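# Open the fridge door wide and leave it open

## Task

Swing the refrigerator door to a wide-open position and leave it there on its own. The task fails if the door is slammed while opening or closing, or if the robot topples or finishes tilted. It does not count if the door only stays open because the robot is still holding or blocking it at the end.

## Robot and tools

ROBOT. A Rainbow Robotics RB-Y1 sits on a base with two drive wheels and two passive rear casters. The base is 0.66 m long and 0.58 m wide, and its front edge lies 0.10 m ahead of the wheel axle. It can drive straight and turn on the spot but cannot move sideways. Above it is a torso with a folding leg, then a chest carrying a head and two 7-joint arms (left and right). Each arm ends in a parallel gripper. Cameras: head_camera (896x504), left_wrist_camera and right_wrist_camera (644x364 each).

FRAMES. The base frame has its origin on the floor midway between the drive wheels, with x forward, y to the left and z up. The reported chest, left_hand and right_hand poses are in this frame. A hand point lies between its finger pads; the fingers point along the hand's -z axis and close along its x axis. Printed hand positions are approximate, worse at long reach. base_odometry is the base frame as it was at scene start, counted from wheel turns only, so wheel slip appears as travel. Its heading runs -3.142 to 3.142, positive to the left.

execute_actions. Arguments: "actions", a list holding one action or nothing (an empty list only reports state and images), and optional "cameras", a list of names or "all". Leaving it out, null or ["all"] returns every camera; [] returns none. An action may contain:
- "base": exactly one relative move from where the base last reported itself. {"translate_m": d} is a straight drive of d metres, forward positive, -3 to 3. {"rotate_rad": d} is an in-place turn of d radians, left (counter-clockwise seen from above) positive, -3.2 to 3.2. A base move needing over 8.667 s at its top speed is refused.
- "joints": a single dictionary, keyed by joint name, of absolute targets. Both arms, torso and head share it. Units are radians, except grippers, which are metres of opening. Ranges: torso_squat_rad 0 to 1.2 (lowers a level chest); torso_shift_rad -0.3 to 0.6 (hips forward when positive); torso_pitch_rad -0.2 to 1.4 (forward bow when positive); torso_yaw_rad -1.5 to 1.5 (left when positive). Per arm: shoulder_pitch -2.356 to 2.356 (negative raises forward); left_shoulder_roll_rad 0 to 3.141 and right_shoulder_roll_rad -3.141 to 0 (the arm lifts outward as the magnitude grows); shoulder_yaw -2.094 to 2.094; elbow -2.617 to 0.01 (negative bends); forearm_roll -3.141 to 3.141; wrist_pitch -1.57 to 1.919 (negative tips the hand forward); hand_roll -2.705 to 2.705; gripper_m 0 to 0.1. For the right arm, yaw and roll signs follow the left arm's convention. head_pan_rad -0.523 to 0.523 (left positive); head_tilt_rad -0.35 to 1.57 (down positive). A joint counts as reached within ±0.02 (grippers ±0.004). The torso has extra coupled limits: squat+shift <= 1.52; squat-shift+pitch <= 1.57; shift+0.5*pitch-0.4*squat <= 0.7; shift+0.3*pitch-0.5*squat <= 0.39. Commanded torso joints that break one stop short and read off_target.
- "speeds": caps for this action only: translate_m 0.05 to 0.4 m/s, rotate_rad 0.1 to 1.509 rad/s. Defaults are the maxima.
- "min_time_s": 0.1 to 8 s, the shortest duration for each arm and head motion.
A single action runs at most 15 s. All its parts start together and may finish at different times. An unknown key or an out-of-range value rejects the whole call, and nothing moves. A joint or the base left out of an action may keep pushing toward its previous target.

wait: {"seconds": 0 to 10}. Nothing new is commanded; it returns the same report as an empty action.
zoom_image: {"camera", "region": [x0, y0, x1, y1]} in pixels of that camera's latest full image, with the origin at top-left and at most 504x504 pixels.
read_manual: {"section": "licences"} returns licence text only.
finished_scene: {"scene": n}. This ends the current scene permanently and reports success. Call it only once the door stays open unaided.

RESULTS. The "pictures" line lists the cameras in image order. joint_positions gives current values. Motor temperatures lists one number per arm joint, in joint_positions order. base_status and joint_status give the outcome per motion:
- done: reached; for the base, wheels turned fully even if slipping.
- off_target: came to rest short and may still push.
- limit_stop_at_<name>: a built-in limit stopped it.
- contact_stop: the torso or an arm met hard resistance.
- time_out: ran too long.
- stopped_with_arm: the torso halted because an arm hit something.
- limit_stop_at_own_body: stopped just before touching the robot's own body.
- not_followed: a collision check withheld an arm's targets, signalled by "joint command not followed" plus a "cause:" line. These targets may be retried on later actions.
A contact, time_out or stopped_with_arm in the torso group or in one arm's group halts that whole group, which then holds where it stopped. In on_its_own, "held at" shows the held target, not the actual position. MOTOR HOT warns from 65 °C; at 80 °C an OVER-TEMPERATURE FAULT brakes that arm (limit_stop_at_motor_heat), and targets must be resent afterwards. If a stop appears, later calls in the same reply are skipped. The robot keeps its last command while you compose your reply.

CAUTIONS. Swing the door gently, without slamming it either way, then let go and pull back so nothing of the robot holds it. Avoid tipping: keep heavy reach close to the wheels. The base does not stop on contact, and a bent leg can stick out ahead of the base and push the robot backward without odometry showing it. Never let the arms strike or press on each other, grippers included. Contact torque at a joint's load limit (shoulders 63.7, elbow 32.7, wrist joints 22.7 N m) freezes the robot for 10 s. After a stop, first back off the arms in their own action, then the torso. To grip an object, command an opening at least 0.005 m narrower than the object; off_target is then normal.

Each tool is called after "Emit:" by a JSON object that holds its "name" and its "arguments".

## Session

Emit:
{"name": "execute_actions", "arguments": {"actions": []}}

Scene clock: 0.00 s.
Motor temperatures (°C, as the motors report them): left_arm=[34 31 33 36 37 42 36] | right_arm=[36 35 33 33 40 38 40]
base_odometry: x=+0.000 y=+0.000 heading=+0.000 (m, m, rad; odometry frame)
base_status: not commanded
joint_positions: torso_squat_rad=+0.350 torso_shift_rad=+0.000 torso_pitch_rad=+0.000 torso_yaw_rad=-0.001 left_shoulder_pitch_rad=+0.051 left_shoulder_roll_rad=+0.036 left_shoulder_yaw_rad=-0.003 left_elbow_rad=-0.203 left_forearm_roll_rad=-0.022 left_wrist_pitch_rad=-0.038 left_hand_roll_rad=+0.035 left_gripper_m=+0.100 right_shoulder_pitch_rad=+0.017 right_shoulder_roll_rad=-0.043 right_shoulder_yaw_rad=-0.019 right_elbow_rad=-0.292 right_forearm_roll_rad=-0.016 right_wrist_pitch_rad=+0.007 right_hand_roll_rad=+0.026 right_gripper_m=+0.101 head_pan_rad=+0.000 head_tilt_rad=+0.400
joint_status: not commanded
chest: x=-0.2279 y=-0.0001 z=+1.2475 quat_wxyz=(+1.000, +0.000, +0.000, +0.000) (m; base frame)
left_hand: x=-0.1573 y=+0.2483 z=+0.5670 quat_wxyz=(+0.995, +0.018, -0.096, +0.010) (m; base frame)
right_hand: x=-0.1005 y=-0.2555 z=+0.5746 quat_wxyz=(+0.991, -0.024, -0.134, -0.004) (m; base frame)
pictures: head_camera, left_wrist_camera, right_wrist_camera
Images, in order (width x height): head_camera 896x504, left_wrist_camera 644x364, right_wrist_camera 644x364.

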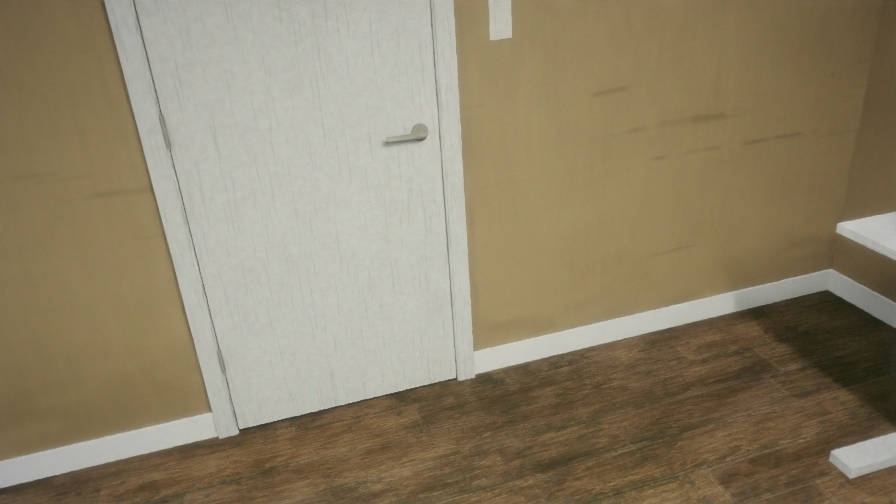

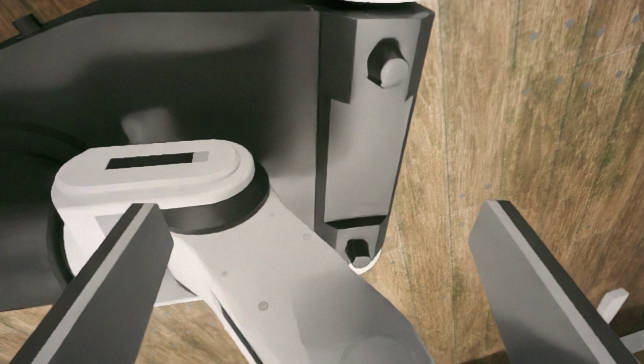

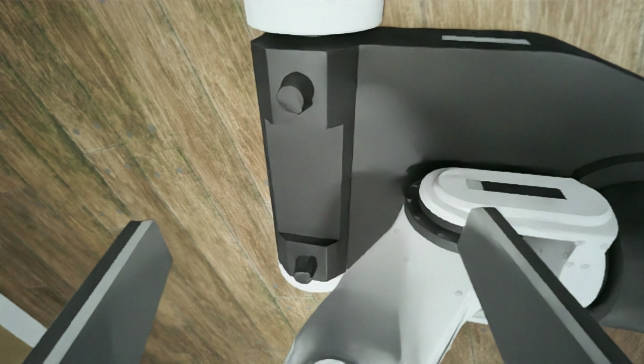

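Emit:
{"name": "execute_actions", "arguments": {"actions": [{"base":{"rotate_rad":-0.8},"joints":{"head_pan_rad":-0.5,"head_tilt_rad":0.3}}], "cameras": ["head_camera"]}}

Scene clock: 3.20 s.
Motor temperatures (°C, as the motors report them): left_arm=[34 31 33 36 37 42 36] | right_arm=[36 35 33 33 40 38 40]
base_odometry: x=+0.000 y=+0.000 heading=-0.799 (m, m, rad; odometry frame)
base_status: done
joint_positions: torso_squat_rad=+0.350 torso_shift_rad=+0.000 torso_pitch_rad=+0.000 torso_yaw_rad=-0.001 left_shoulder_pitch_rad=+0.051 left_shoulder_roll_rad=+0.036 left_shoulder_yaw_rad=-0.003 left_elbow_rad=-0.203 left_forearm_roll_rad=-0.022 left_wrist_pitch_rad=-0.038 left_hand_roll_rad=+0.035 left_gripper_m=+0.100 right_shoulder_pitch_rad=+0.017 right_shoulder_roll_rad=-0.043 right_shoulder_yaw_rad=-0.019 right_elbow_rad=-0.292 right_forearm_roll_rad=-0.016 right_wrist_pitch_rad=+0.007 right_hand_roll_rad=+0.026 right_gripper_m=+0.101 head_pan_rad=-0.500 head_tilt_rad=+0.300
joint_status: all done
chest: x=-0.2279 y=-0.0001 z=+1.2475 quat_wxyz=(+1.000, +0.000, +0.000, +0.000) (m; base frame)
left_hand: x=-0.1573 y=+0.2483 z=+0.5670 quat_wxyz=(+0.995, +0.018, -0.096, +0.010) (m; base frame)
right_hand: x=-0.1005 y=-0.2555 z=+0.5746 quat_wxyz=(+0.991, -0.024, -0.134, -0.004) (m; base frame)
pictures: head_camera
Images, in order (width x height): head_camera 896x504.

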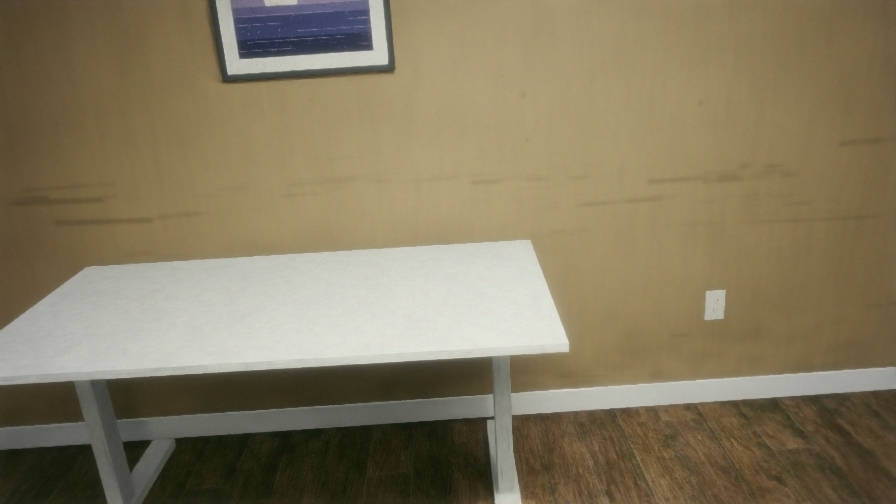

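Emit:
{"name": "execute_actions", "arguments": {"actions": [{"base":{"rotate_rad":-1.2}}], "cameras": ["head_camera"]}}

Scene clock: 6.90 s.
Motor temperatures (°C, as the motors report them): left_arm=[34 31 33 36 37 42 36] | right_arm=[36 35 33 33 40 38 40]
base_odometry: x=+0.000 y=+0.000 heading=-1.999 (m, m, rad; odometry frame)
base_status: done
joint_positions: torso_squat_rad=+0.350 torso_shift_rad=+0.000 torso_pitch_rad=+0.000 torso_yaw_rad=-0.001 left_shoulder_pitch_rad=+0.051 left_shoulder_roll_rad=+0.036 left_shoulder_yaw_rad=-0.003 left_elbow_rad=-0.203 left_forearm_roll_rad=-0.022 left_wrist_pitch_rad=-0.038 left_hand_roll_rad=+0.035 left_gripper_m=+0.100 right_shoulder_pitch_rad=+0.017 right_shoulder_roll_rad=-0.043 right_shoulder_yaw_rad=-0.019 right_elbow_rad=-0.292 right_forearm_roll_rad=-0.016 right_wrist_pitch_rad=+0.007 right_hand_roll_rad=+0.026 right_gripper_m=+0.101 head_pan_rad=-0.500 head_tilt_rad=+0.300
joint_status: not commanded
chest: x=-0.2279 y=-0.0001 z=+1.2475 quat_wxyz=(+1.000, +0.000, +0.000, +0.000) (m; base frame)
left_hand: x=-0.1574 y=+0.2483 z=+0.5670 quat_wxyz=(+0.995, +0.018, -0.096, +0.010) (m; base frame)
right_hand: x=-0.1005 y=-0.2555 z=+0.5746 quat_wxyz=(+0.991, -0.024, -0.134, -0.004) (m; base frame)
pictures: head_camera
Images, in order (width x height): head_camera 896x504.

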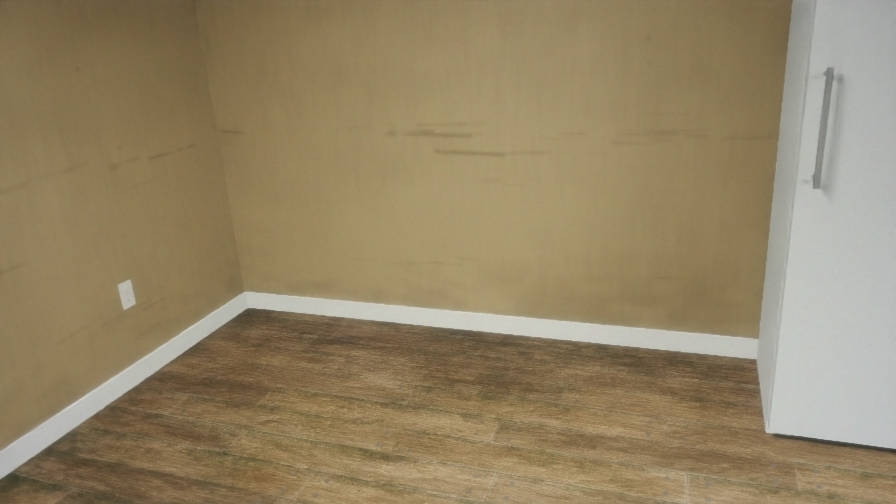

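Emit:
{"name": "execute_actions", "arguments": {"actions": [{"base":{"rotate_rad":-1.1},"joints":{"head_pan_rad":0}}], "cameras": ["head_camera"]}}

Scene clock: 10.83 s.
Motor temperatures (°C, as the motors report them): left_arm=[34 31 33 36 37 42 36] | right_arm=[36 35 33 33 40 38 40]
base_odometry: x=+0.000 y=+0.000 heading=-3.098 (m, m, rad; odometry frame)
base_status: done
joint_positions: torso_squat_rad=+0.350 torso_shift_rad=+0.000 torso_pitch_rad=+0.000 torso_yaw_rad=-0.001 left_shoulder_pitch_rad=+0.051 left_shoulder_roll_rad=+0.036 left_shoulder_yaw_rad=-0.003 left_elbow_rad=-0.203 left_forearm_roll_rad=-0.022 left_wrist_pitch_rad=-0.038 left_hand_roll_rad=+0.035 left_gripper_m=+0.100 right_shoulder_pitch_rad=+0.017 right_shoulder_roll_rad=-0.043 right_shoulder_yaw_rad=-0.019 right_elbow_rad=-0.292 right_forearm_roll_rad=-0.016 right_wrist_pitch_rad=+0.007 right_hand_roll_rad=+0.026 right_gripper_m=+0.101 head_pan_rad=+0.000 head_tilt_rad=+0.300
joint_status: all done
chest: x=-0.2279 y=-0.0001 z=+1.2475 quat_wxyz=(+1.000, +0.000, +0.000, +0.000) (m; base frame)
left_hand: x=-0.1574 y=+0.2483 z=+0.5670 quat_wxyz=(+0.995, +0.018, -0.096, +0.010) (m; base frame)
right_hand: x=-0.1005 y=-0.2555 z=+0.5746 quat_wxyz=(+0.991, -0.024, -0.134, -0.004) (m; base frame)
pictures: head_camera
Images, in order (width x height): head_camera 896x504.

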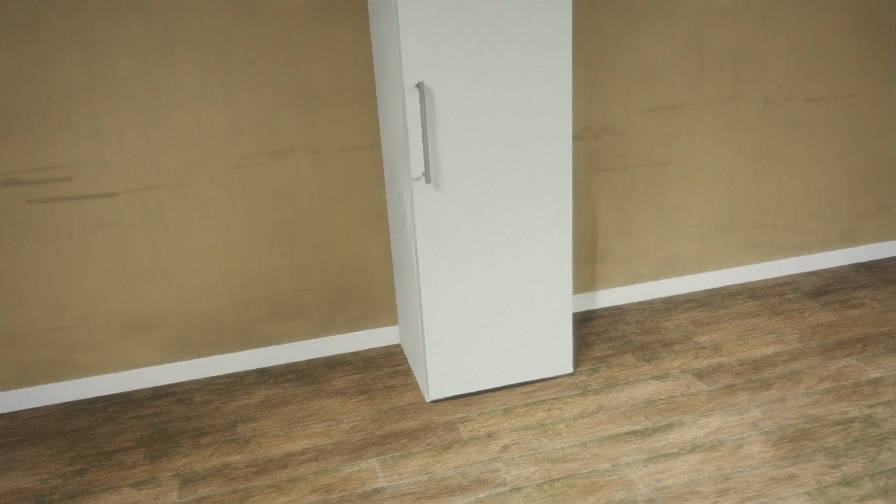

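Emit:
{"name": "execute_actions", "arguments": {"actions": [{"base":{"translate_m":1.42},"joints":{"torso_shift_rad":0.3,"right_shoulder_pitch_rad":0,"right_shoulder_roll_rad":0,"right_shoulder_yaw_rad":0,"right_elbow_rad":-1.57,"right_forearm_roll_rad":1.57,"right_wrist_pitch_rad":0,"right_hand_roll_rad":0}}], "cameras": []}}

Emit:
{"name": "execute_actions", "arguments": {"actions": [{"base":{"rotate_rad":0.27},"joints":{"head_tilt_rad":0.55}}]}}

Scene clock: 16.33 s.
Motor temperatures (°C, as the motors report them): left_arm=[34 31 33 36 37 42 36] | right_arm=[36 35 33 33 40 38 40]
base_odometry: x=-1.419 y=-0.061 heading=-3.099 (m, m, rad; odometry frame)
base_status: done
joint_positions: torso_squat_rad=+0.350 torso_shift_rad=+0.300 torso_pitch_rad=+0.000 torso_yaw_rad=-0.001 left_shoulder_pitch_rad=+0.051 left_shoulder_roll_rad=+0.036 left_shoulder_yaw_rad=-0.003 left_elbow_rad=-0.203 left_forearm_roll_rad=-0.022 left_wrist_pitch_rad=-0.038 left_hand_roll_rad=+0.035 left_gripper_m=+0.100 right_shoulder_pitch_rad=+0.000 right_shoulder_roll_rad=+0.000 right_shoulder_yaw_rad=+0.000 right_elbow_rad=-1.570 right_forearm_roll_rad=+1.570 right_wrist_pitch_rad=+0.000 right_hand_roll_rad=+0.000 right_gripper_m=+0.101 head_pan_rad=+0.000 head_tilt_rad=+0.300
joint_status: all done
chest: x=-0.0335 y=-0.0001 z=+1.2181 quat_wxyz=(+1.000, +0.000, +0.000, +0.000) (m; base frame)
left_hand: x=+0.0370 y=+0.2483 z=+0.5376 quat_wxyz=(+0.995, +0.018, -0.096, +0.010) (m; base frame)
right_hand: x=+0.4838 y=-0.2204 z=+0.9905 quat_wxyz=(+0.501, -0.500, -0.500, +0.500) (m; base frame)
pictures: none
No camera images: the call's "cameras" was empty. Leave "cameras" out to get every camera's image.

Scene clock: 18.17 s.
Motor temperatures (°C, as the motors report them): left_arm=[34 31 33 36 37 42 36] | right_arm=[36 35 33 33 40 38 40]
base_odometry: x=-1.419 y=-0.061 heading=-2.829 (m, m, rad; odometry frame)
base_status: done
joint_positions: torso_squat_rad=+0.350 torso_shift_rad=+0.300 torso_pitch_rad=+0.000 torso_yaw_rad=-0.001 left_shoulder_pitch_rad=+0.051 left_shoulder_roll_rad=+0.036 left_shoulder_yaw_rad=-0.003 left_elbow_rad=-0.203 left_forearm_roll_rad=-0.022 left_wrist_pitch_rad=-0.038 left_hand_roll_rad=+0.035 left_gripper_m=+0.100 right_shoulder_pitch_rad=+0.000 right_shoulder_roll_rad=+0.000 right_shoulder_yaw_rad=+0.000 right_elbow_rad=-1.570 right_forearm_roll_rad=+1.570 right_wrist_pitch_rad=+0.000 right_hand_roll_rad=+0.000 right_gripper_m=+0.101 head_pan_rad=+0.000 head_tilt_rad=+0.550
joint_status: all done
chest: x=-0.0335 y=-0.0001 z=+1.2181 quat_wxyz=(+1.000, +0.000, +0.000, +0.000) (m; base frame)
left_hand: x=+0.0370 y=+0.2483 z=+0.5376 quat_wxyz=(+0.995, +0.018, -0.096, +0.010) (m; base frame)
right_hand: x=+0.4838 y=-0.2204 z=+0.9905 quat_wxyz=(+0.501, -0.500, -0.500, +0.500) (m; base frame)
pictures: head_camera, left_wrist_camera, right_wrist_camera
Images, in order (width x height): head_camera 896x504, left_wrist_camera 644x364, right_wrist_camera 644x364.

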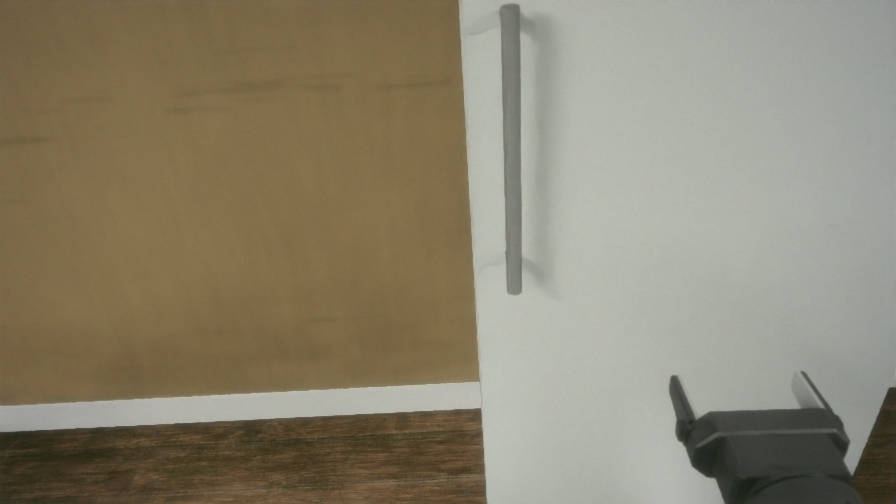

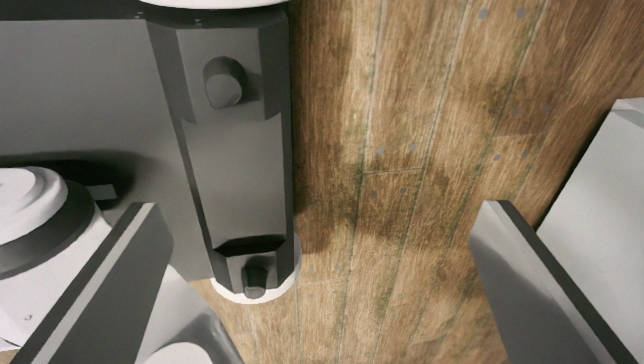

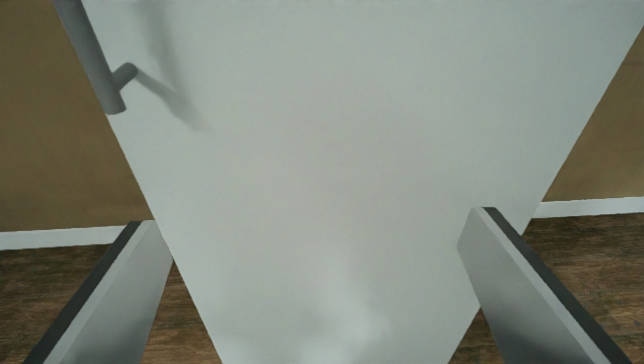

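Emit:
{"name": "execute_actions", "arguments": {"actions": [{"base":{"translate_m":0.06},"joints":{"torso_yaw_rad":0.5,"right_wrist_pitch_rad":0.5,"head_pan_rad":-0.5}}], "cameras": ["head_camera","right_wrist_camera"]}}

Scene clock: 20.10 s.
Motor temperatures (°C, as the motors report them): left_arm=[34 31 33 36 37 42 36] | right_arm=[36 35 33 33 40 38 40]
base_odometry: x=-1.476 y=-0.079 heading=-2.829 (m, m, rad; odometry frame)
base_status: done
joint_positions: torso_squat_rad=+0.350 torso_shift_rad=+0.300 torso_pitch_rad=+0.000 torso_yaw_rad=+0.500 left_shoulder_pitch_rad=+0.051 left_shoulder_roll_rad=+0.036 left_shoulder_yaw_rad=-0.003 left_elbow_rad=-0.203 left_forearm_roll_rad=-0.022 left_wrist_pitch_rad=-0.038 left_hand_roll_rad=+0.035 left_gripper_m=+0.100 right_shoulder_pitch_rad=+0.000 right_shoulder_roll_rad=+0.000 right_shoulder_yaw_rad=+0.000 right_elbow_rad=-1.570 right_forearm_roll_rad=+1.570 right_wrist_pitch_rad=+0.500 right_hand_roll_rad=+0.000 right_gripper_m=+0.101 head_pan_rad=-0.500 head_tilt_rad=+0.550
joint_status: all done
chest: x=-0.0335 y=-0.0001 z=+1.2181 quat_wxyz=(+0.969, +0.000, +0.000, +0.247) (m; base frame)
left_hand: x=-0.0907 y=+0.2519 z=+0.5376 quat_wxyz=(+0.962, +0.041, -0.089, +0.257) (m; base frame)
right_hand: x=+0.5544 y=-0.0554 z=+0.9905 quat_wxyz=(+0.501, -0.499, -0.500, +0.500) (m; base frame)
pictures: head_camera, right_wrist_camera
Images, in order (width x height): head_camera 896x504, right_wrist_camera 644x364.

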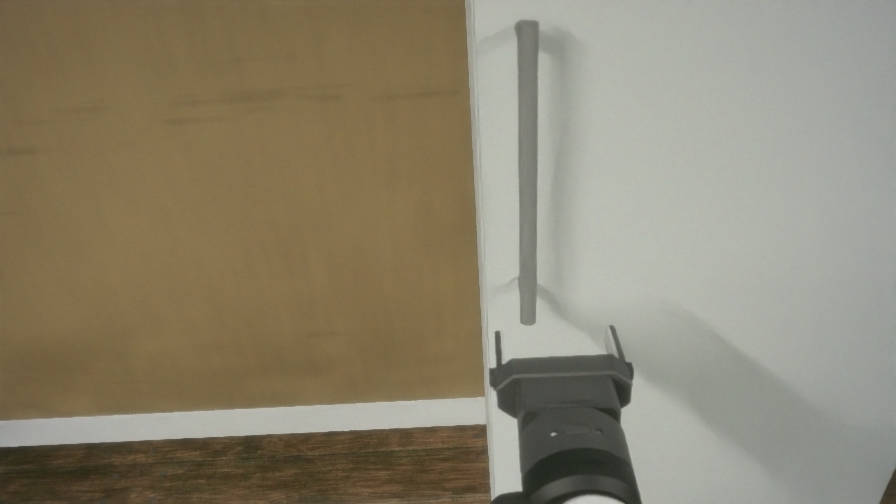

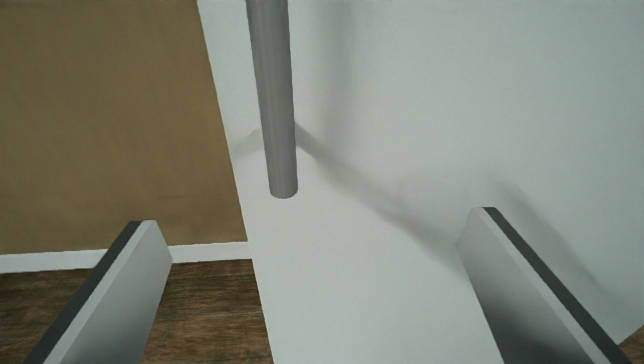

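Emit:
{"name": "execute_actions", "arguments": {"actions": [{"base":{"translate_m":0.115},"joints":{"torso_yaw_rad":0.52,"right_wrist_pitch_rad":0.47},"speeds":{"translate_m":0.1}}], "cameras": ["head_camera","right_wrist_camera"]}}

Scene clock: 22.17 s.
Motor temperatures (°C, as the motors report them): left_arm=[34 31 33 36 37 42 36] | right_arm=[36 35 33 33 40 38 40]
base_odometry: x=-1.585 y=-0.115 heading=-2.828 (m, m, rad; odometry frame)
base_status: done
joint_positions: torso_squat_rad=+0.350 torso_shift_rad=+0.300 torso_pitch_rad=+0.000 torso_yaw_rad=+0.520 left_shoulder_pitch_rad=+0.051 left_shoulder_roll_rad=+0.036 left_shoulder_yaw_rad=-0.003 left_elbow_rad=-0.203 left_forearm_roll_rad=-0.022 left_wrist_pitch_rad=-0.038 left_hand_roll_rad=+0.035 left_gripper_m=+0.100 right_shoulder_pitch_rad=+0.000 right_shoulder_roll_rad=+0.000 right_shoulder_yaw_rad=+0.000 right_elbow_rad=-1.570 right_forearm_roll_rad=+1.570 right_wrist_pitch_rad=+0.470 right_hand_roll_rad=+0.000 right_gripper_m=+0.101 head_pan_rad=-0.500 head_tilt_rad=+0.550
joint_status: all done
chest: x=-0.0335 y=-0.0001 z=+1.2181 quat_wxyz=(+0.966, +0.000, +0.000, +0.257) (m; base frame)
left_hand: x=-0.0958 y=+0.2507 z=+0.5376 quat_wxyz=(+0.959, +0.042, -0.088, +0.266) (m; base frame)
right_hand: x=+0.5551 y=-0.0368 z=+0.9905 quat_wxyz=(+0.488, -0.487, -0.512, +0.512) (m; base frame)
pictures: head_camera, right_wrist_camera
Images, in order (width x height): head_camera 896x504, right_wrist_camera 644x364.

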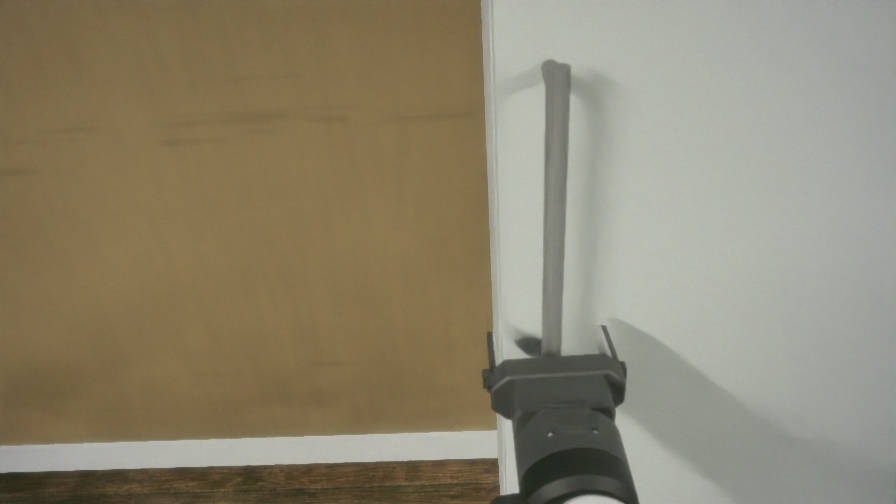

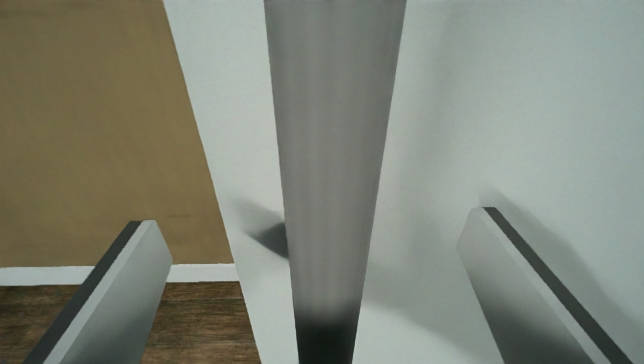

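Emit:
{"name": "execute_actions", "arguments": {"actions": [{"joints":{"right_gripper_m":0.0}}], "cameras": ["right_wrist_camera"]}}

Scene clock: 23.83 s.
Motor temperatures (°C, as the motors report them): left_arm=[34 31 33 36 37 42 36] | right_arm=[36 35 33 34 40 38 40]
base_odometry: x=-1.585 y=-0.115 heading=-2.828 (m, m, rad; odometry frame)
base_status: not commanded
joint_positions: torso_squat_rad=+0.350 torso_shift_rad=+0.300 torso_pitch_rad=+0.000 torso_yaw_rad=+0.520 left_shoulder_pitch_rad=+0.051 left_shoulder_roll_rad=+0.036 left_shoulder_yaw_rad=-0.003 left_elbow_rad=-0.203 left_forearm_roll_rad=-0.022 left_wrist_pitch_rad=-0.038 left_hand_roll_rad=+0.035 left_gripper_m=+0.100 right_shoulder_pitch_rad=+0.000 right_shoulder_roll_rad=+0.000 right_shoulder_yaw_rad=-0.001 right_elbow_rad=-1.570 right_forearm_roll_rad=+1.570 right_wrist_pitch_rad=+0.471 right_hand_roll_rad=+0.000 right_gripper_m=+0.019 head_pan_rad=-0.500 head_tilt_rad=+0.550
joint_status: right_gripper_m off_target (ended at +0.019, target +0.000)
chest: x=-0.0335 y=-0.0002 z=+1.2181 quat_wxyz=(+0.966, +0.000, +0.000, +0.257) (m; base frame)
left_hand: x=-0.0958 y=+0.2507 z=+0.5377 quat_wxyz=(+0.959, +0.042, -0.088, +0.266) (m; base frame)
right_hand: x=+0.5552 y=-0.0379 z=+0.9904 quat_wxyz=(+0.488, -0.487, -0.512, +0.512) (m; base frame)
pictures: right_wrist_camera
Images, in order (width x height): right_wrist_camera 644x364.

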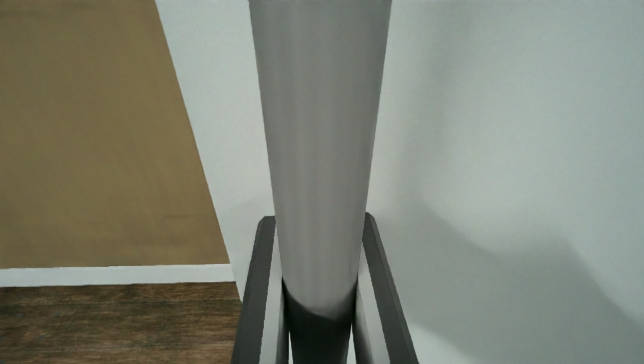

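Emit:
{"name": "execute_actions", "arguments": {"actions": [{"base":{"translate_m":-0.125},"joints":{"right_shoulder_yaw_rad":-0.2,"right_wrist_pitch_rad":0.12},"speeds":{"translate_m":0.06},"min_time_s":2.4}], "cameras": ["head_camera","right_wrist_camera"]}}

Scene clock: 27.03 s.
Motor temperatures (°C, as the motors report them): left_arm=[34 31 33 36 37 42 36] | right_arm=[36 35 33 34 40 38 40]
base_odometry: x=-1.466 y=-0.076 heading=-2.828 (m, m, rad; odometry frame)
base_status: done
joint_positions: torso_squat_rad=+0.350 torso_shift_rad=+0.300 torso_pitch_rad=+0.000 torso_yaw_rad=+0.520 left_shoulder_pitch_rad=+0.051 left_shoulder_roll_rad=+0.036 left_shoulder_yaw_rad=-0.003 left_elbow_rad=-0.203 left_forearm_roll_rad=-0.022 left_wrist_pitch_rad=-0.038 left_hand_roll_rad=+0.035 left_gripper_m=+0.100 right_shoulder_pitch_rad=+0.000 right_shoulder_roll_rad=+0.000 right_shoulder_yaw_rad=-0.200 right_elbow_rad=-1.570 right_forearm_roll_rad=+1.570 right_wrist_pitch_rad=+0.120 right_hand_roll_rad=+0.000 right_gripper_m=+0.001 head_pan_rad=-0.500 head_tilt_rad=+0.550
joint_status: all done
on_its_own: right_gripper_m moved -0.018 to your old target +0.000
chest: x=-0.0336 y=-0.0001 z=+1.2181 quat_wxyz=(+0.966, +0.000, +0.000, +0.257) (m; base frame)
left_hand: x=-0.0958 y=+0.2507 z=+0.5377 quat_wxyz=(+0.959, +0.042, -0.088, +0.266) (m; base frame)
right_hand: x=+0.5741 y=-0.0548 z=+0.9907 quat_wxyz=(+0.448, -0.447, -0.548, +0.547) (m; base frame)
pictures: head_camera, right_wrist_camera
Images, in order (width x height): head_camera 896x504, right_wrist_camera 644x364.

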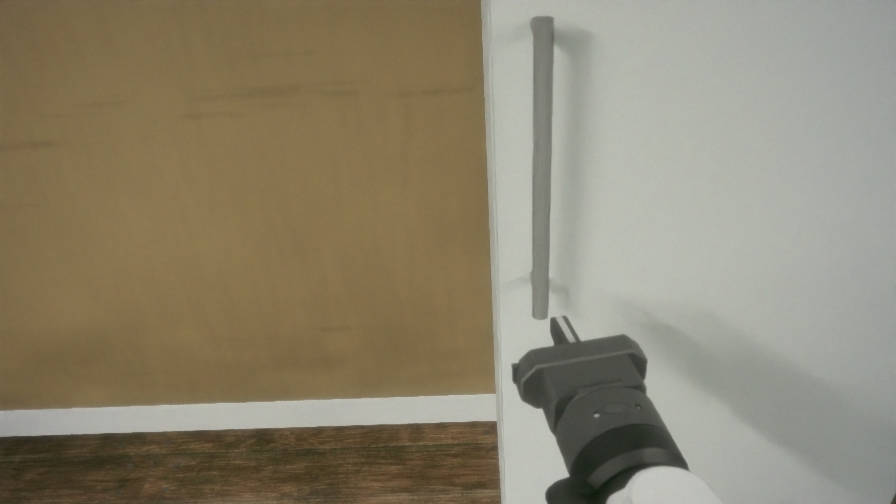

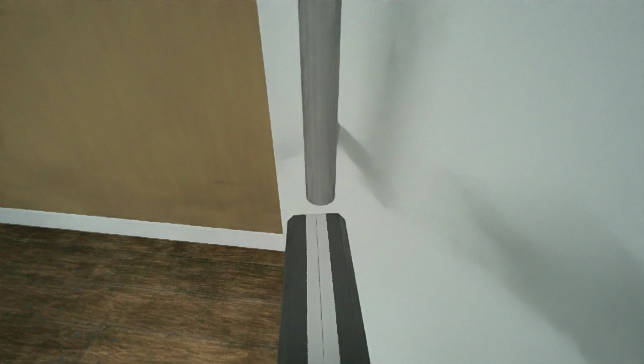

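Emit:
{"name": "execute_actions", "arguments": {"actions": [{"base":{"translate_m":0.28},"joints":{"torso_yaw_rad":0,"head_pan_rad":0.1,"head_tilt_rad":0.9,"right_shoulder_yaw_rad":0,"right_shoulder_roll_rad":-0.05,"right_wrist_pitch_rad":0,"right_elbow_rad":-0.1,"left_shoulder_pitch_rad":0,"left_shoulder_roll_rad":0,"left_shoulder_yaw_rad":0.2,"left_elbow_rad":-1.57,"left_forearm_roll_rad":-1.57,"left_wrist_pitch_rad":-1.57,"left_hand_roll_rad":0},"speeds":{"translate_m":0.12},"min_time_s":1.8}], "cameras": ["head_camera","left_wrist_camera"]}}

Scene clock: 30.83 s.
Motor temperatures (°C, as the motors report them): left_arm=[34 31 33 36 37 42 36] | right_arm=[36 35 33 34 40 38 40]
base_odometry: x=-1.733 y=-0.162 heading=-2.829 (m, m, rad; odometry frame)
base_status: done
joint_positions: torso_squat_rad=+0.350 torso_shift_rad=+0.300 torso_pitch_rad=+0.000 torso_yaw_rad=+0.000 left_shoulder_pitch_rad=+0.000 left_shoulder_roll_rad=+0.000 left_shoulder_yaw_rad=+0.200 left_elbow_rad=-1.570 left_forearm_roll_rad=-1.570 left_wrist_pitch_rad=-1.570 left_hand_roll_rad=+0.000 left_gripper_m=+0.100 right_shoulder_pitch_rad=+0.000 right_shoulder_roll_rad=-0.050 right_shoulder_yaw_rad=+0.000 right_elbow_rad=-0.100 right_forearm_roll_rad=+1.570 right_wrist_pitch_rad=+0.000 right_hand_roll_rad=+0.000 right_gripper_m=+0.001 head_pan_rad=+0.100 head_tilt_rad=+0.900
joint_status: all done
chest: x=-0.0336 y=-0.0001 z=+1.2181 quat_wxyz=(+1.000, +0.000, +0.000, +0.000) (m; base frame)
left_hand: x=+0.2935 y=+0.0510 z=+0.9910 quat_wxyz=(+0.071, +0.070, -0.704, -0.704) (m; base frame)
right_hand: x=+0.0149 y=-0.2577 z=+0.5357 quat_wxyz=(+0.706, -0.053, -0.018, +0.707) (m; base frame)
pictures: head_camera, left_wrist_camera
Images, in order (width x height): head_camera 896x504, left_wrist_camera 644x364.

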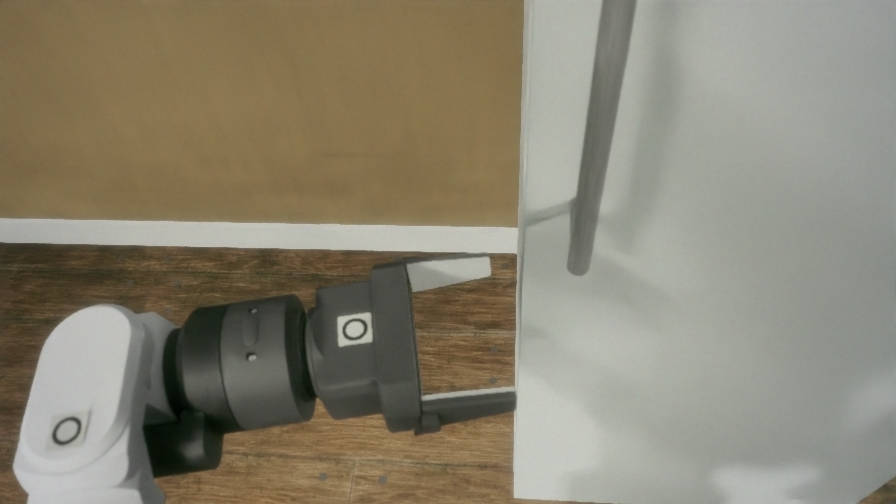

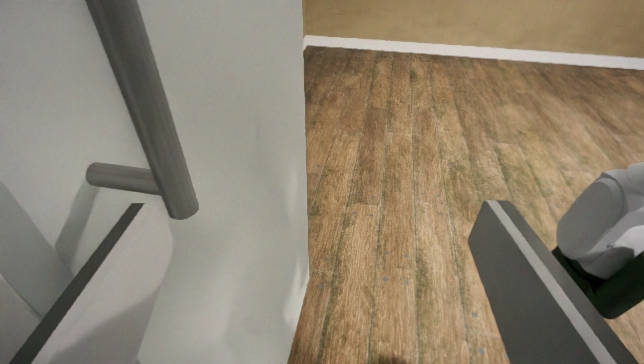

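Emit:
{"name": "execute_actions", "arguments": {"actions": [{"base":{"translate_m":0.11},"joints":{"left_shoulder_yaw_rad":0.11,"head_tilt_rad":1.0},"speeds":{"translate_m":0.12}}], "cameras": ["head_camera","left_wrist_camera"]}}

Scene clock: 32.87 s.
Motor temperatures (°C, as the motors report them): left_arm=[34 31 33 36 37 42 36] | right_arm=[36 35 33 34 40 38 40]
base_odometry: x=-1.837 y=-0.196 heading=-2.829 (m, m, rad; odometry frame)
base_status: done
joint_positions: torso_squat_rad=+0.350 torso_shift_rad=+0.300 torso_pitch_rad=+0.000 torso_yaw_rad=+0.000 left_shoulder_pitch_rad=+0.000 left_shoulder_roll_rad=+0.000 left_shoulder_yaw_rad=+0.110 left_elbow_rad=-1.570 left_forearm_roll_rad=-1.570 left_wrist_pitch_rad=-1.570 left_hand_roll_rad=+0.000 left_gripper_m=+0.100 right_shoulder_pitch_rad=+0.000 right_shoulder_roll_rad=-0.050 right_shoulder_yaw_rad=+0.000 right_elbow_rad=-0.100 right_forearm_roll_rad=+1.570 right_wrist_pitch_rad=+0.000 right_hand_roll_rad=+0.000 right_gripper_m=+0.001 head_pan_rad=+0.100 head_tilt_rad=+1.000
joint_status: all done
chest: x=-0.0336 y=-0.0001 z=+1.2181 quat_wxyz=(+1.000, +0.000, +0.000, +0.000) (m; base frame)
left_hand: x=+0.2772 y=+0.0225 z=+0.9911 quat_wxyz=(+0.040, +0.039, -0.706, -0.706) (m; base frame)
right_hand: x=+0.0150 y=-0.2577 z=+0.5357 quat_wxyz=(+0.706, -0.053, -0.018, +0.707) (m; base frame)
pictures: head_camera, left_wrist_camera
Images, in order (width x height): head_camera 896x504, left_wrist_camera 644x364.

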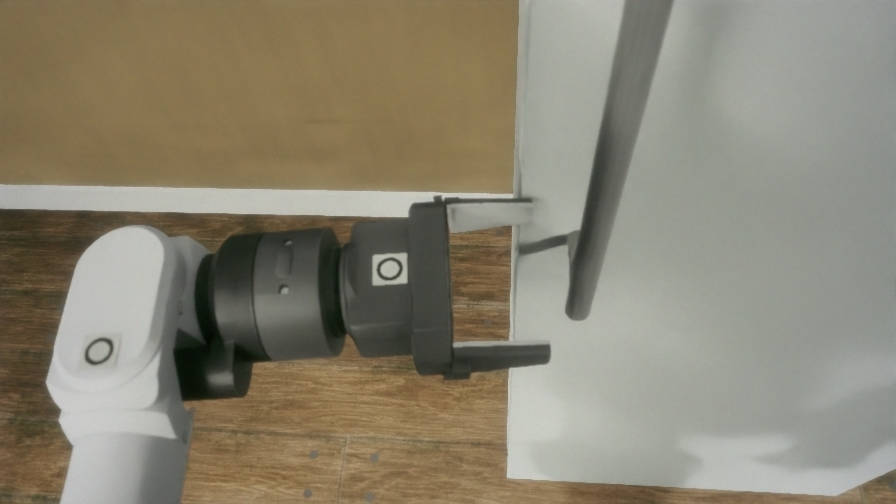

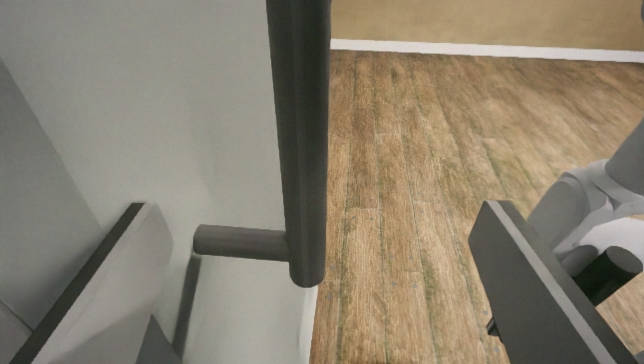

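Emit:
{"name": "execute_actions", "arguments": {"actions": [{"base":{"translate_m":-0.01},"joints":{"left_shoulder_yaw_rad":-0.17,"left_wrist_pitch_rad":-1.35},"min_time_s":1.2}], "cameras": ["head_camera","left_wrist_camera"]}}

Scene clock: 34.50 s.
Motor temperatures (°C, as the motors report them): left_arm=[34 31 33 36 37 42 36] | right_arm=[36 35 33 34 40 38 40]
base_odometry: x=-1.828 y=-0.193 heading=-2.829 (m, m, rad; odometry frame)
base_status: done
joint_positions: torso_squat_rad=+0.350 torso_shift_rad=+0.300 torso_pitch_rad=+0.000 torso_yaw_rad=+0.000 left_shoulder_pitch_rad=+0.000 left_shoulder_roll_rad=+0.000 left_shoulder_yaw_rad=-0.169 left_elbow_rad=-1.570 left_forearm_roll_rad=-1.570 left_wrist_pitch_rad=-1.350 left_hand_roll_rad=+0.000 left_gripper_m=+0.100 right_shoulder_pitch_rad=+0.000 right_shoulder_roll_rad=-0.050 right_shoulder_yaw_rad=+0.000 right_elbow_rad=-0.100 right_forearm_roll_rad=+1.570 right_wrist_pitch_rad=+0.000 right_hand_roll_rad=+0.000 right_gripper_m=+0.001 head_pan_rad=+0.100 head_tilt_rad=+1.000
joint_status: all done
chest: x=-0.0335 y=+0.0000 z=+1.2181 quat_wxyz=(+1.000, +0.000, +0.000, +0.000) (m; base frame)
left_hand: x=+0.2614 y=-0.0583 z=+0.9909 quat_wxyz=(+0.019, +0.018, -0.707, -0.707) (m; base frame)
right_hand: x=+0.0149 y=-0.2577 z=+0.5357 quat_wxyz=(+0.705, -0.053, -0.018, +0.707) (m; base frame)
pictures: head_camera, left_wrist_camera
Images, in order (width x height): head_camera 896x504, left_wrist_camera 644x364.

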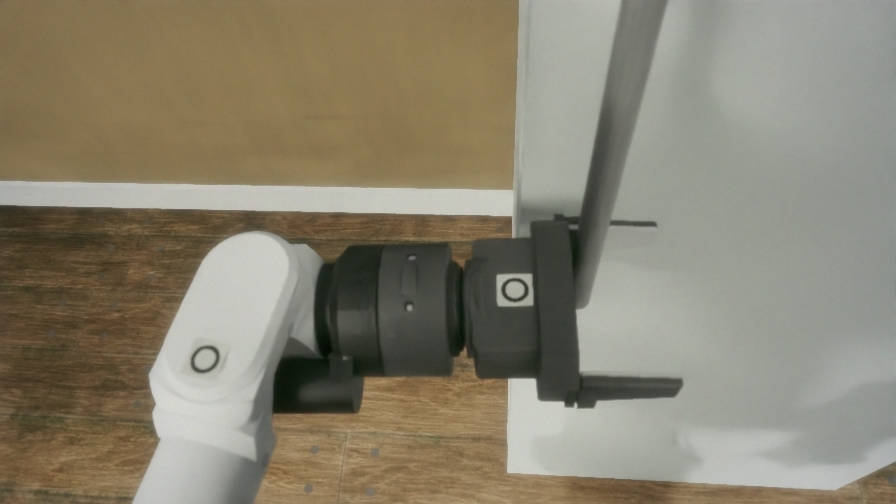

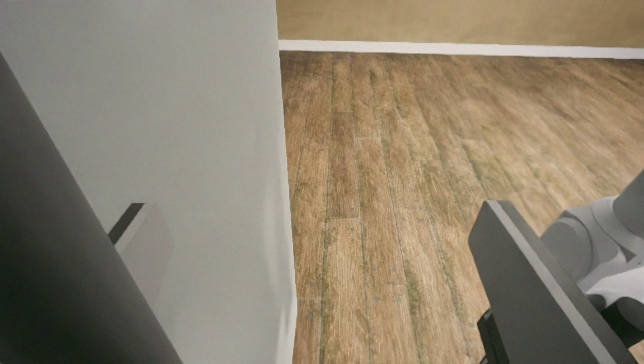

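Emit:
{"name": "execute_actions", "arguments": {"actions": [{"base":{"translate_m":-0.12},"joints":{"left_shoulder_yaw_rad":-0.23,"left_wrist_pitch_rad":-1.25},"speeds":{"translate_m":0.06},"min_time_s":2.4}], "cameras": ["head_camera","left_wrist_camera"]}}

Scene clock: 37.83 s.
Motor temperatures (°C, as the motors report them): left_arm=[34 31 33 36 37 42 36] | right_arm=[36 35 33 33 40 38 40]
base_odometry: x=-1.714 y=-0.156 heading=-2.828 (m, m, rad; odometry frame)
base_status: done
joint_positions: torso_squat_rad=+0.350 torso_shift_rad=+0.300 torso_pitch_rad=+0.000 torso_yaw_rad=+0.000 left_shoulder_pitch_rad=+0.000 left_shoulder_roll_rad=+0.000 left_shoulder_yaw_rad=-0.230 left_elbow_rad=-1.570 left_forearm_roll_rad=-1.570 left_wrist_pitch_rad=-1.250 left_hand_roll_rad=+0.000 left_gripper_m=+0.100 right_shoulder_pitch_rad=+0.000 right_shoulder_roll_rad=-0.050 right_shoulder_yaw_rad=+0.000 right_elbow_rad=-0.100 right_forearm_roll_rad=+1.570 right_wrist_pitch_rad=+0.000 right_hand_roll_rad=+0.000 right_gripper_m=+0.001 head_pan_rad=+0.100 head_tilt_rad=+1.000
joint_status: all done
chest: x=-0.0336 y=-0.0001 z=+1.2181 quat_wxyz=(+1.000, +0.000, +0.000, +0.000) (m; base frame)
left_hand: x=+0.2669 y=-0.0750 z=+0.9911 quat_wxyz=(+0.033, +0.032, -0.706, -0.706) (m; base frame)
right_hand: x=+0.0149 y=-0.2577 z=+0.5357 quat_wxyz=(+0.706, -0.053, -0.018, +0.707) (m; base frame)
pictures: head_camera, left_wrist_camera
Images, in order (width x height): head_camera 896x504, left_wrist_camera 644x364.

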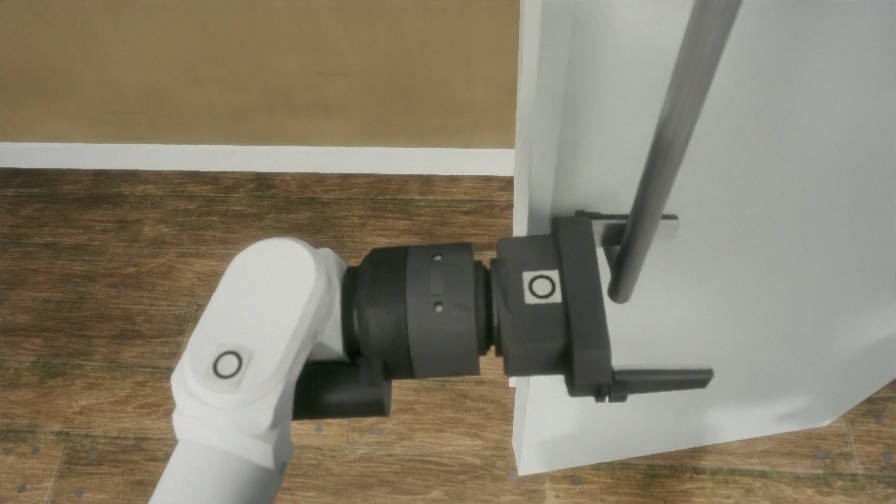

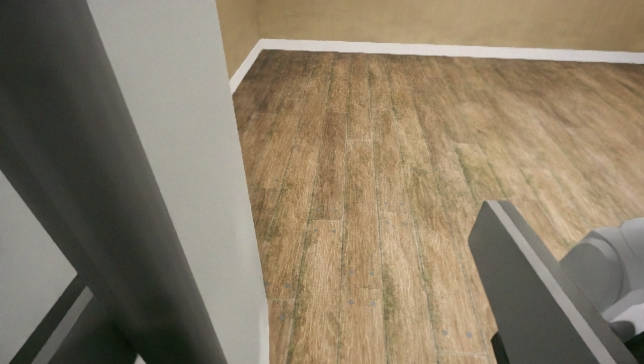

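Emit:
{"name": "execute_actions", "arguments": {"actions": [{"base":{"translate_m":-0.172},"joints":{"torso_yaw_rad":-0.2,"left_shoulder_yaw_rad":-0.5,"left_wrist_pitch_rad":-0.47,"head_pan_rad":-0.1},"speeds":{"translate_m":0.2},"min_time_s":1.5}], "cameras": ["head_camera","left_wrist_camera"]}}

Scene clock: 40.37 s.
Motor temperatures (°C, as the motors report them): left_arm=[34 31 33 36 37 42 36] | right_arm=[36 35 33 33 40 38 40]
base_odometry: x=-1.550 y=-0.103 heading=-2.830 (m, m, rad; odometry frame)
base_status: done
joint_positions: torso_squat_rad=+0.350 torso_shift_rad=+0.300 torso_pitch_rad=+0.000 torso_yaw_rad=-0.109 left_shoulder_pitch_rad=+0.003 left_shoulder_roll_rad=+0.005 left_shoulder_yaw_rad=-0.287 left_elbow_rad=-1.570 left_forearm_roll_rad=-1.570 left_wrist_pitch_rad=-1.123 left_hand_roll_rad=+0.000 left_gripper_m=+0.100 right_shoulder_pitch_rad=+0.000 right_shoulder_roll_rad=-0.050 right_shoulder_yaw_rad=+0.000 right_elbow_rad=-0.100 right_forearm_roll_rad=+1.570 right_wrist_pitch_rad=+0.000 right_hand_roll_rad=+0.000 right_gripper_m=+0.001 head_pan_rad=-0.100 head_tilt_rad=+1.000
joint_status: torso_yaw_rad contact_stop (moved -0.109 of -0.200); left_shoulder_yaw_rad contact_stop (moved -0.057 of -0.270); left_wrist_pitch_rad contact_stop_at_left_shoulder_yaw_rad (moved +0.127 of +0.780); the others done
on_its_own: torso_yaw_rad is held at -0.109, not at your -0.200, since a contact_stop; left_shoulder_yaw_rad is held at -0.286, not at your -0.500, since a contact_stop; left_wrist_pitch_rad is held at -1.123, not at your -0.470, since a contact_stop
chest: x=-0.0335 y=-0.0001 z=+1.2181 quat_wxyz=(+0.999, +0.000, +0.000, -0.054) (m; base frame)
left_hand: x=+0.2668 y=-0.1201 z=+0.9883 quat_wxyz=(+0.020, +0.018, -0.705, -0.709) (m; base frame)
right_hand: x=-0.0134 y=-0.2616 z=+0.5357 quat_wxyz=(+0.743, -0.053, -0.015, +0.667) (m; base frame)
pictures: head_camera, left_wrist_camera
Images, in order (width x height): head_camera 896x504, left_wrist_camera 644x364.

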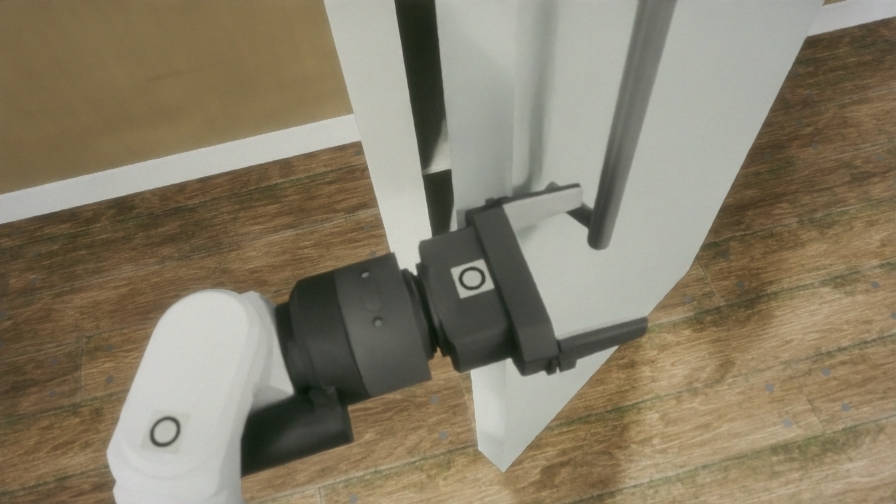

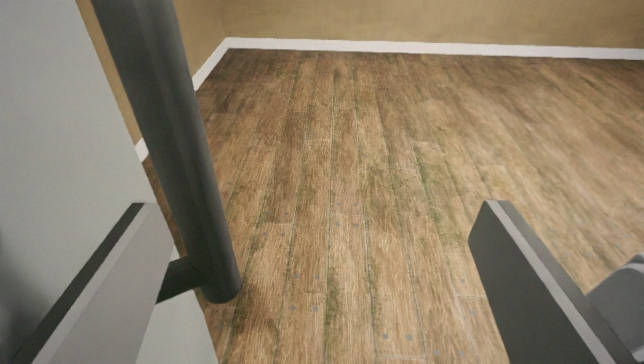

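Emit:
{"name": "execute_actions", "arguments": {"actions": [{"joints":{"left_shoulder_yaw_rad":0.2,"left_wrist_pitch_rad":-1.3,"left_gripper_m":0,"head_tilt_rad":0.8}}], "cameras": []}}

Emit:
{"name": "execute_actions", "arguments": {"actions": [{"joints":{"left_shoulder_yaw_rad":0.0,"left_wrist_pitch_rad":-0.3,"left_shoulder_pitch_rad":-0.35,"left_elbow_rad":-1.22}}], "cameras": ["head_camera","left_wrist_camera"]}}

Scene clock: 42.20 s.
Motor temperatures (°C, as the motors report them): left_arm=[34 31 33 36 37 42 36] | right_arm=[36 35 33 33 40 38 40]
base_odometry: x=-1.550 y=-0.103 heading=-2.830 (m, m, rad; odometry frame)
base_status: not commanded
joint_positions: torso_squat_rad=+0.350 torso_shift_rad=+0.300 torso_pitch_rad=+0.001 torso_yaw_rad=-0.109 left_shoulder_pitch_rad=+0.003 left_shoulder_roll_rad=+0.005 left_shoulder_yaw_rad=+0.200 left_elbow_rad=-1.570 left_forearm_roll_rad=-1.570 left_wrist_pitch_rad=-1.300 left_hand_roll_rad=+0.000 left_gripper_m=+0.000 right_shoulder_pitch_rad=+0.000 right_shoulder_roll_rad=-0.050 right_shoulder_yaw_rad=+0.000 right_elbow_rad=-0.100 right_forearm_roll_rad=+1.570 right_wrist_pitch_rad=+0.000 right_hand_roll_rad=+0.000 right_gripper_m=+0.001 head_pan_rad=-0.100 head_tilt_rad=+0.800
joint_status: all done
on_its_own: torso_yaw_rad is held at -0.109, not at your -0.200, since a contact_stop
chest: x=-0.0334 y=-0.0001 z=+1.2181 quat_wxyz=(+0.999, +0.000, +0.000, -0.054) (m; base frame)
left_hand: x=+0.3572 y=+0.0313 z=+0.9889 quat_wxyz=(+0.129, +0.127, -0.693, -0.698) (m; base frame)
right_hand: x=-0.0134 y=-0.2616 z=+0.5357 quat_wxyz=(+0.743, -0.053, -0.015, +0.667) (m; base frame)
pictures: none
No camera images: the call's "cameras" was empty. Leave "cameras" out to get every camera's image.

Scene clock: 43.47 s.
Motor temperatures (°C, as the motors report them): left_arm=[34 31 33 36 37 42 36] | right_arm=[36 35 33 33 40 38 40]
base_odometry: x=-1.550 y=-0.103 heading=-2.830 (m, m, rad; odometry frame)
base_status: not commanded
joint_positions: torso_squat_rad=+0.350 torso_shift_rad=+0.300 torso_pitch_rad=+0.001 torso_yaw_rad=-0.109 left_shoulder_pitch_rad=-0.350 left_shoulder_roll_rad=+0.005 left_shoulder_yaw_rad=+0.000 left_elbow_rad=-1.220 left_forearm_roll_rad=-1.570 left_wrist_pitch_rad=-0.300 left_hand_roll_rad=+0.000 left_gripper_m=+0.000 right_shoulder_pitch_rad=+0.000 right_shoulder_roll_rad=-0.050 right_shoulder_yaw_rad=+0.000 right_elbow_rad=-0.100 right_forearm_roll_rad=+1.570 right_wrist_pitch_rad=+0.000 right_hand_roll_rad=+0.000 right_gripper_m=+0.001 head_pan_rad=-0.100 head_tilt_rad=+0.800
joint_status: all done
on_its_own: torso_yaw_rad is held at -0.109, not at your -0.200, since a contact_stop
chest: x=-0.0334 y=-0.0001 z=+1.2181 quat_wxyz=(+0.999, +0.000, +0.000, -0.054) (m; base frame)
left_hand: x=+0.5557 y=+0.0274 z=+1.0034 quat_wxyz=(+0.354, +0.353, -0.600, -0.624) (m; base frame)
right_hand: x=-0.0133 y=-0.2616 z=+0.5357 quat_wxyz=(+0.743, -0.053, -0.015, +0.667) (m; base frame)
pictures: head_camera, left_wrist_camera
Images, in order (width x height): head_camera 896x504, left_wrist_camera 644x364.

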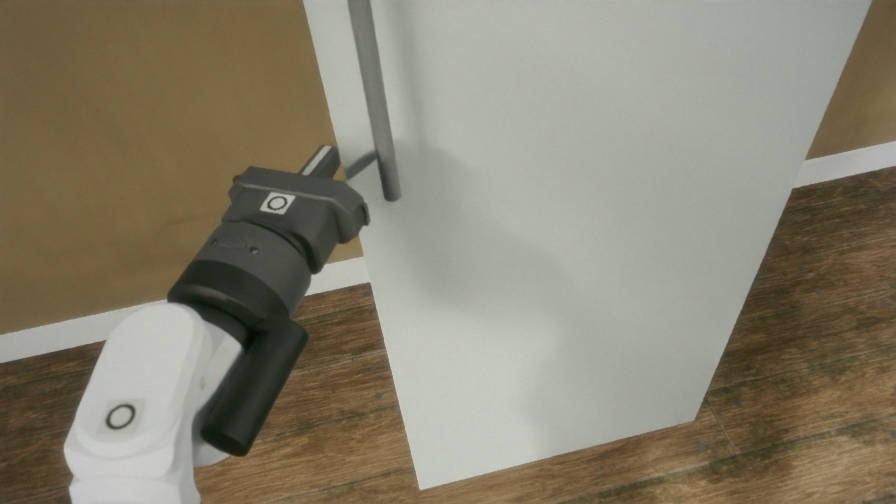

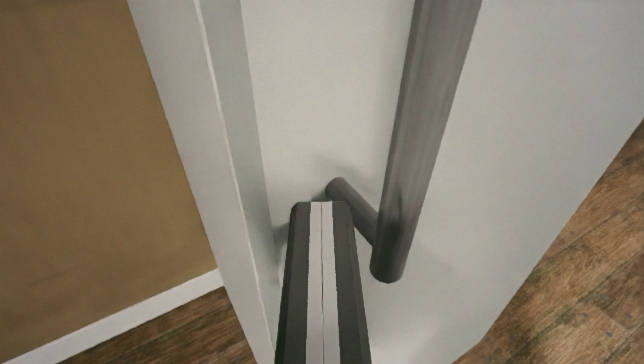

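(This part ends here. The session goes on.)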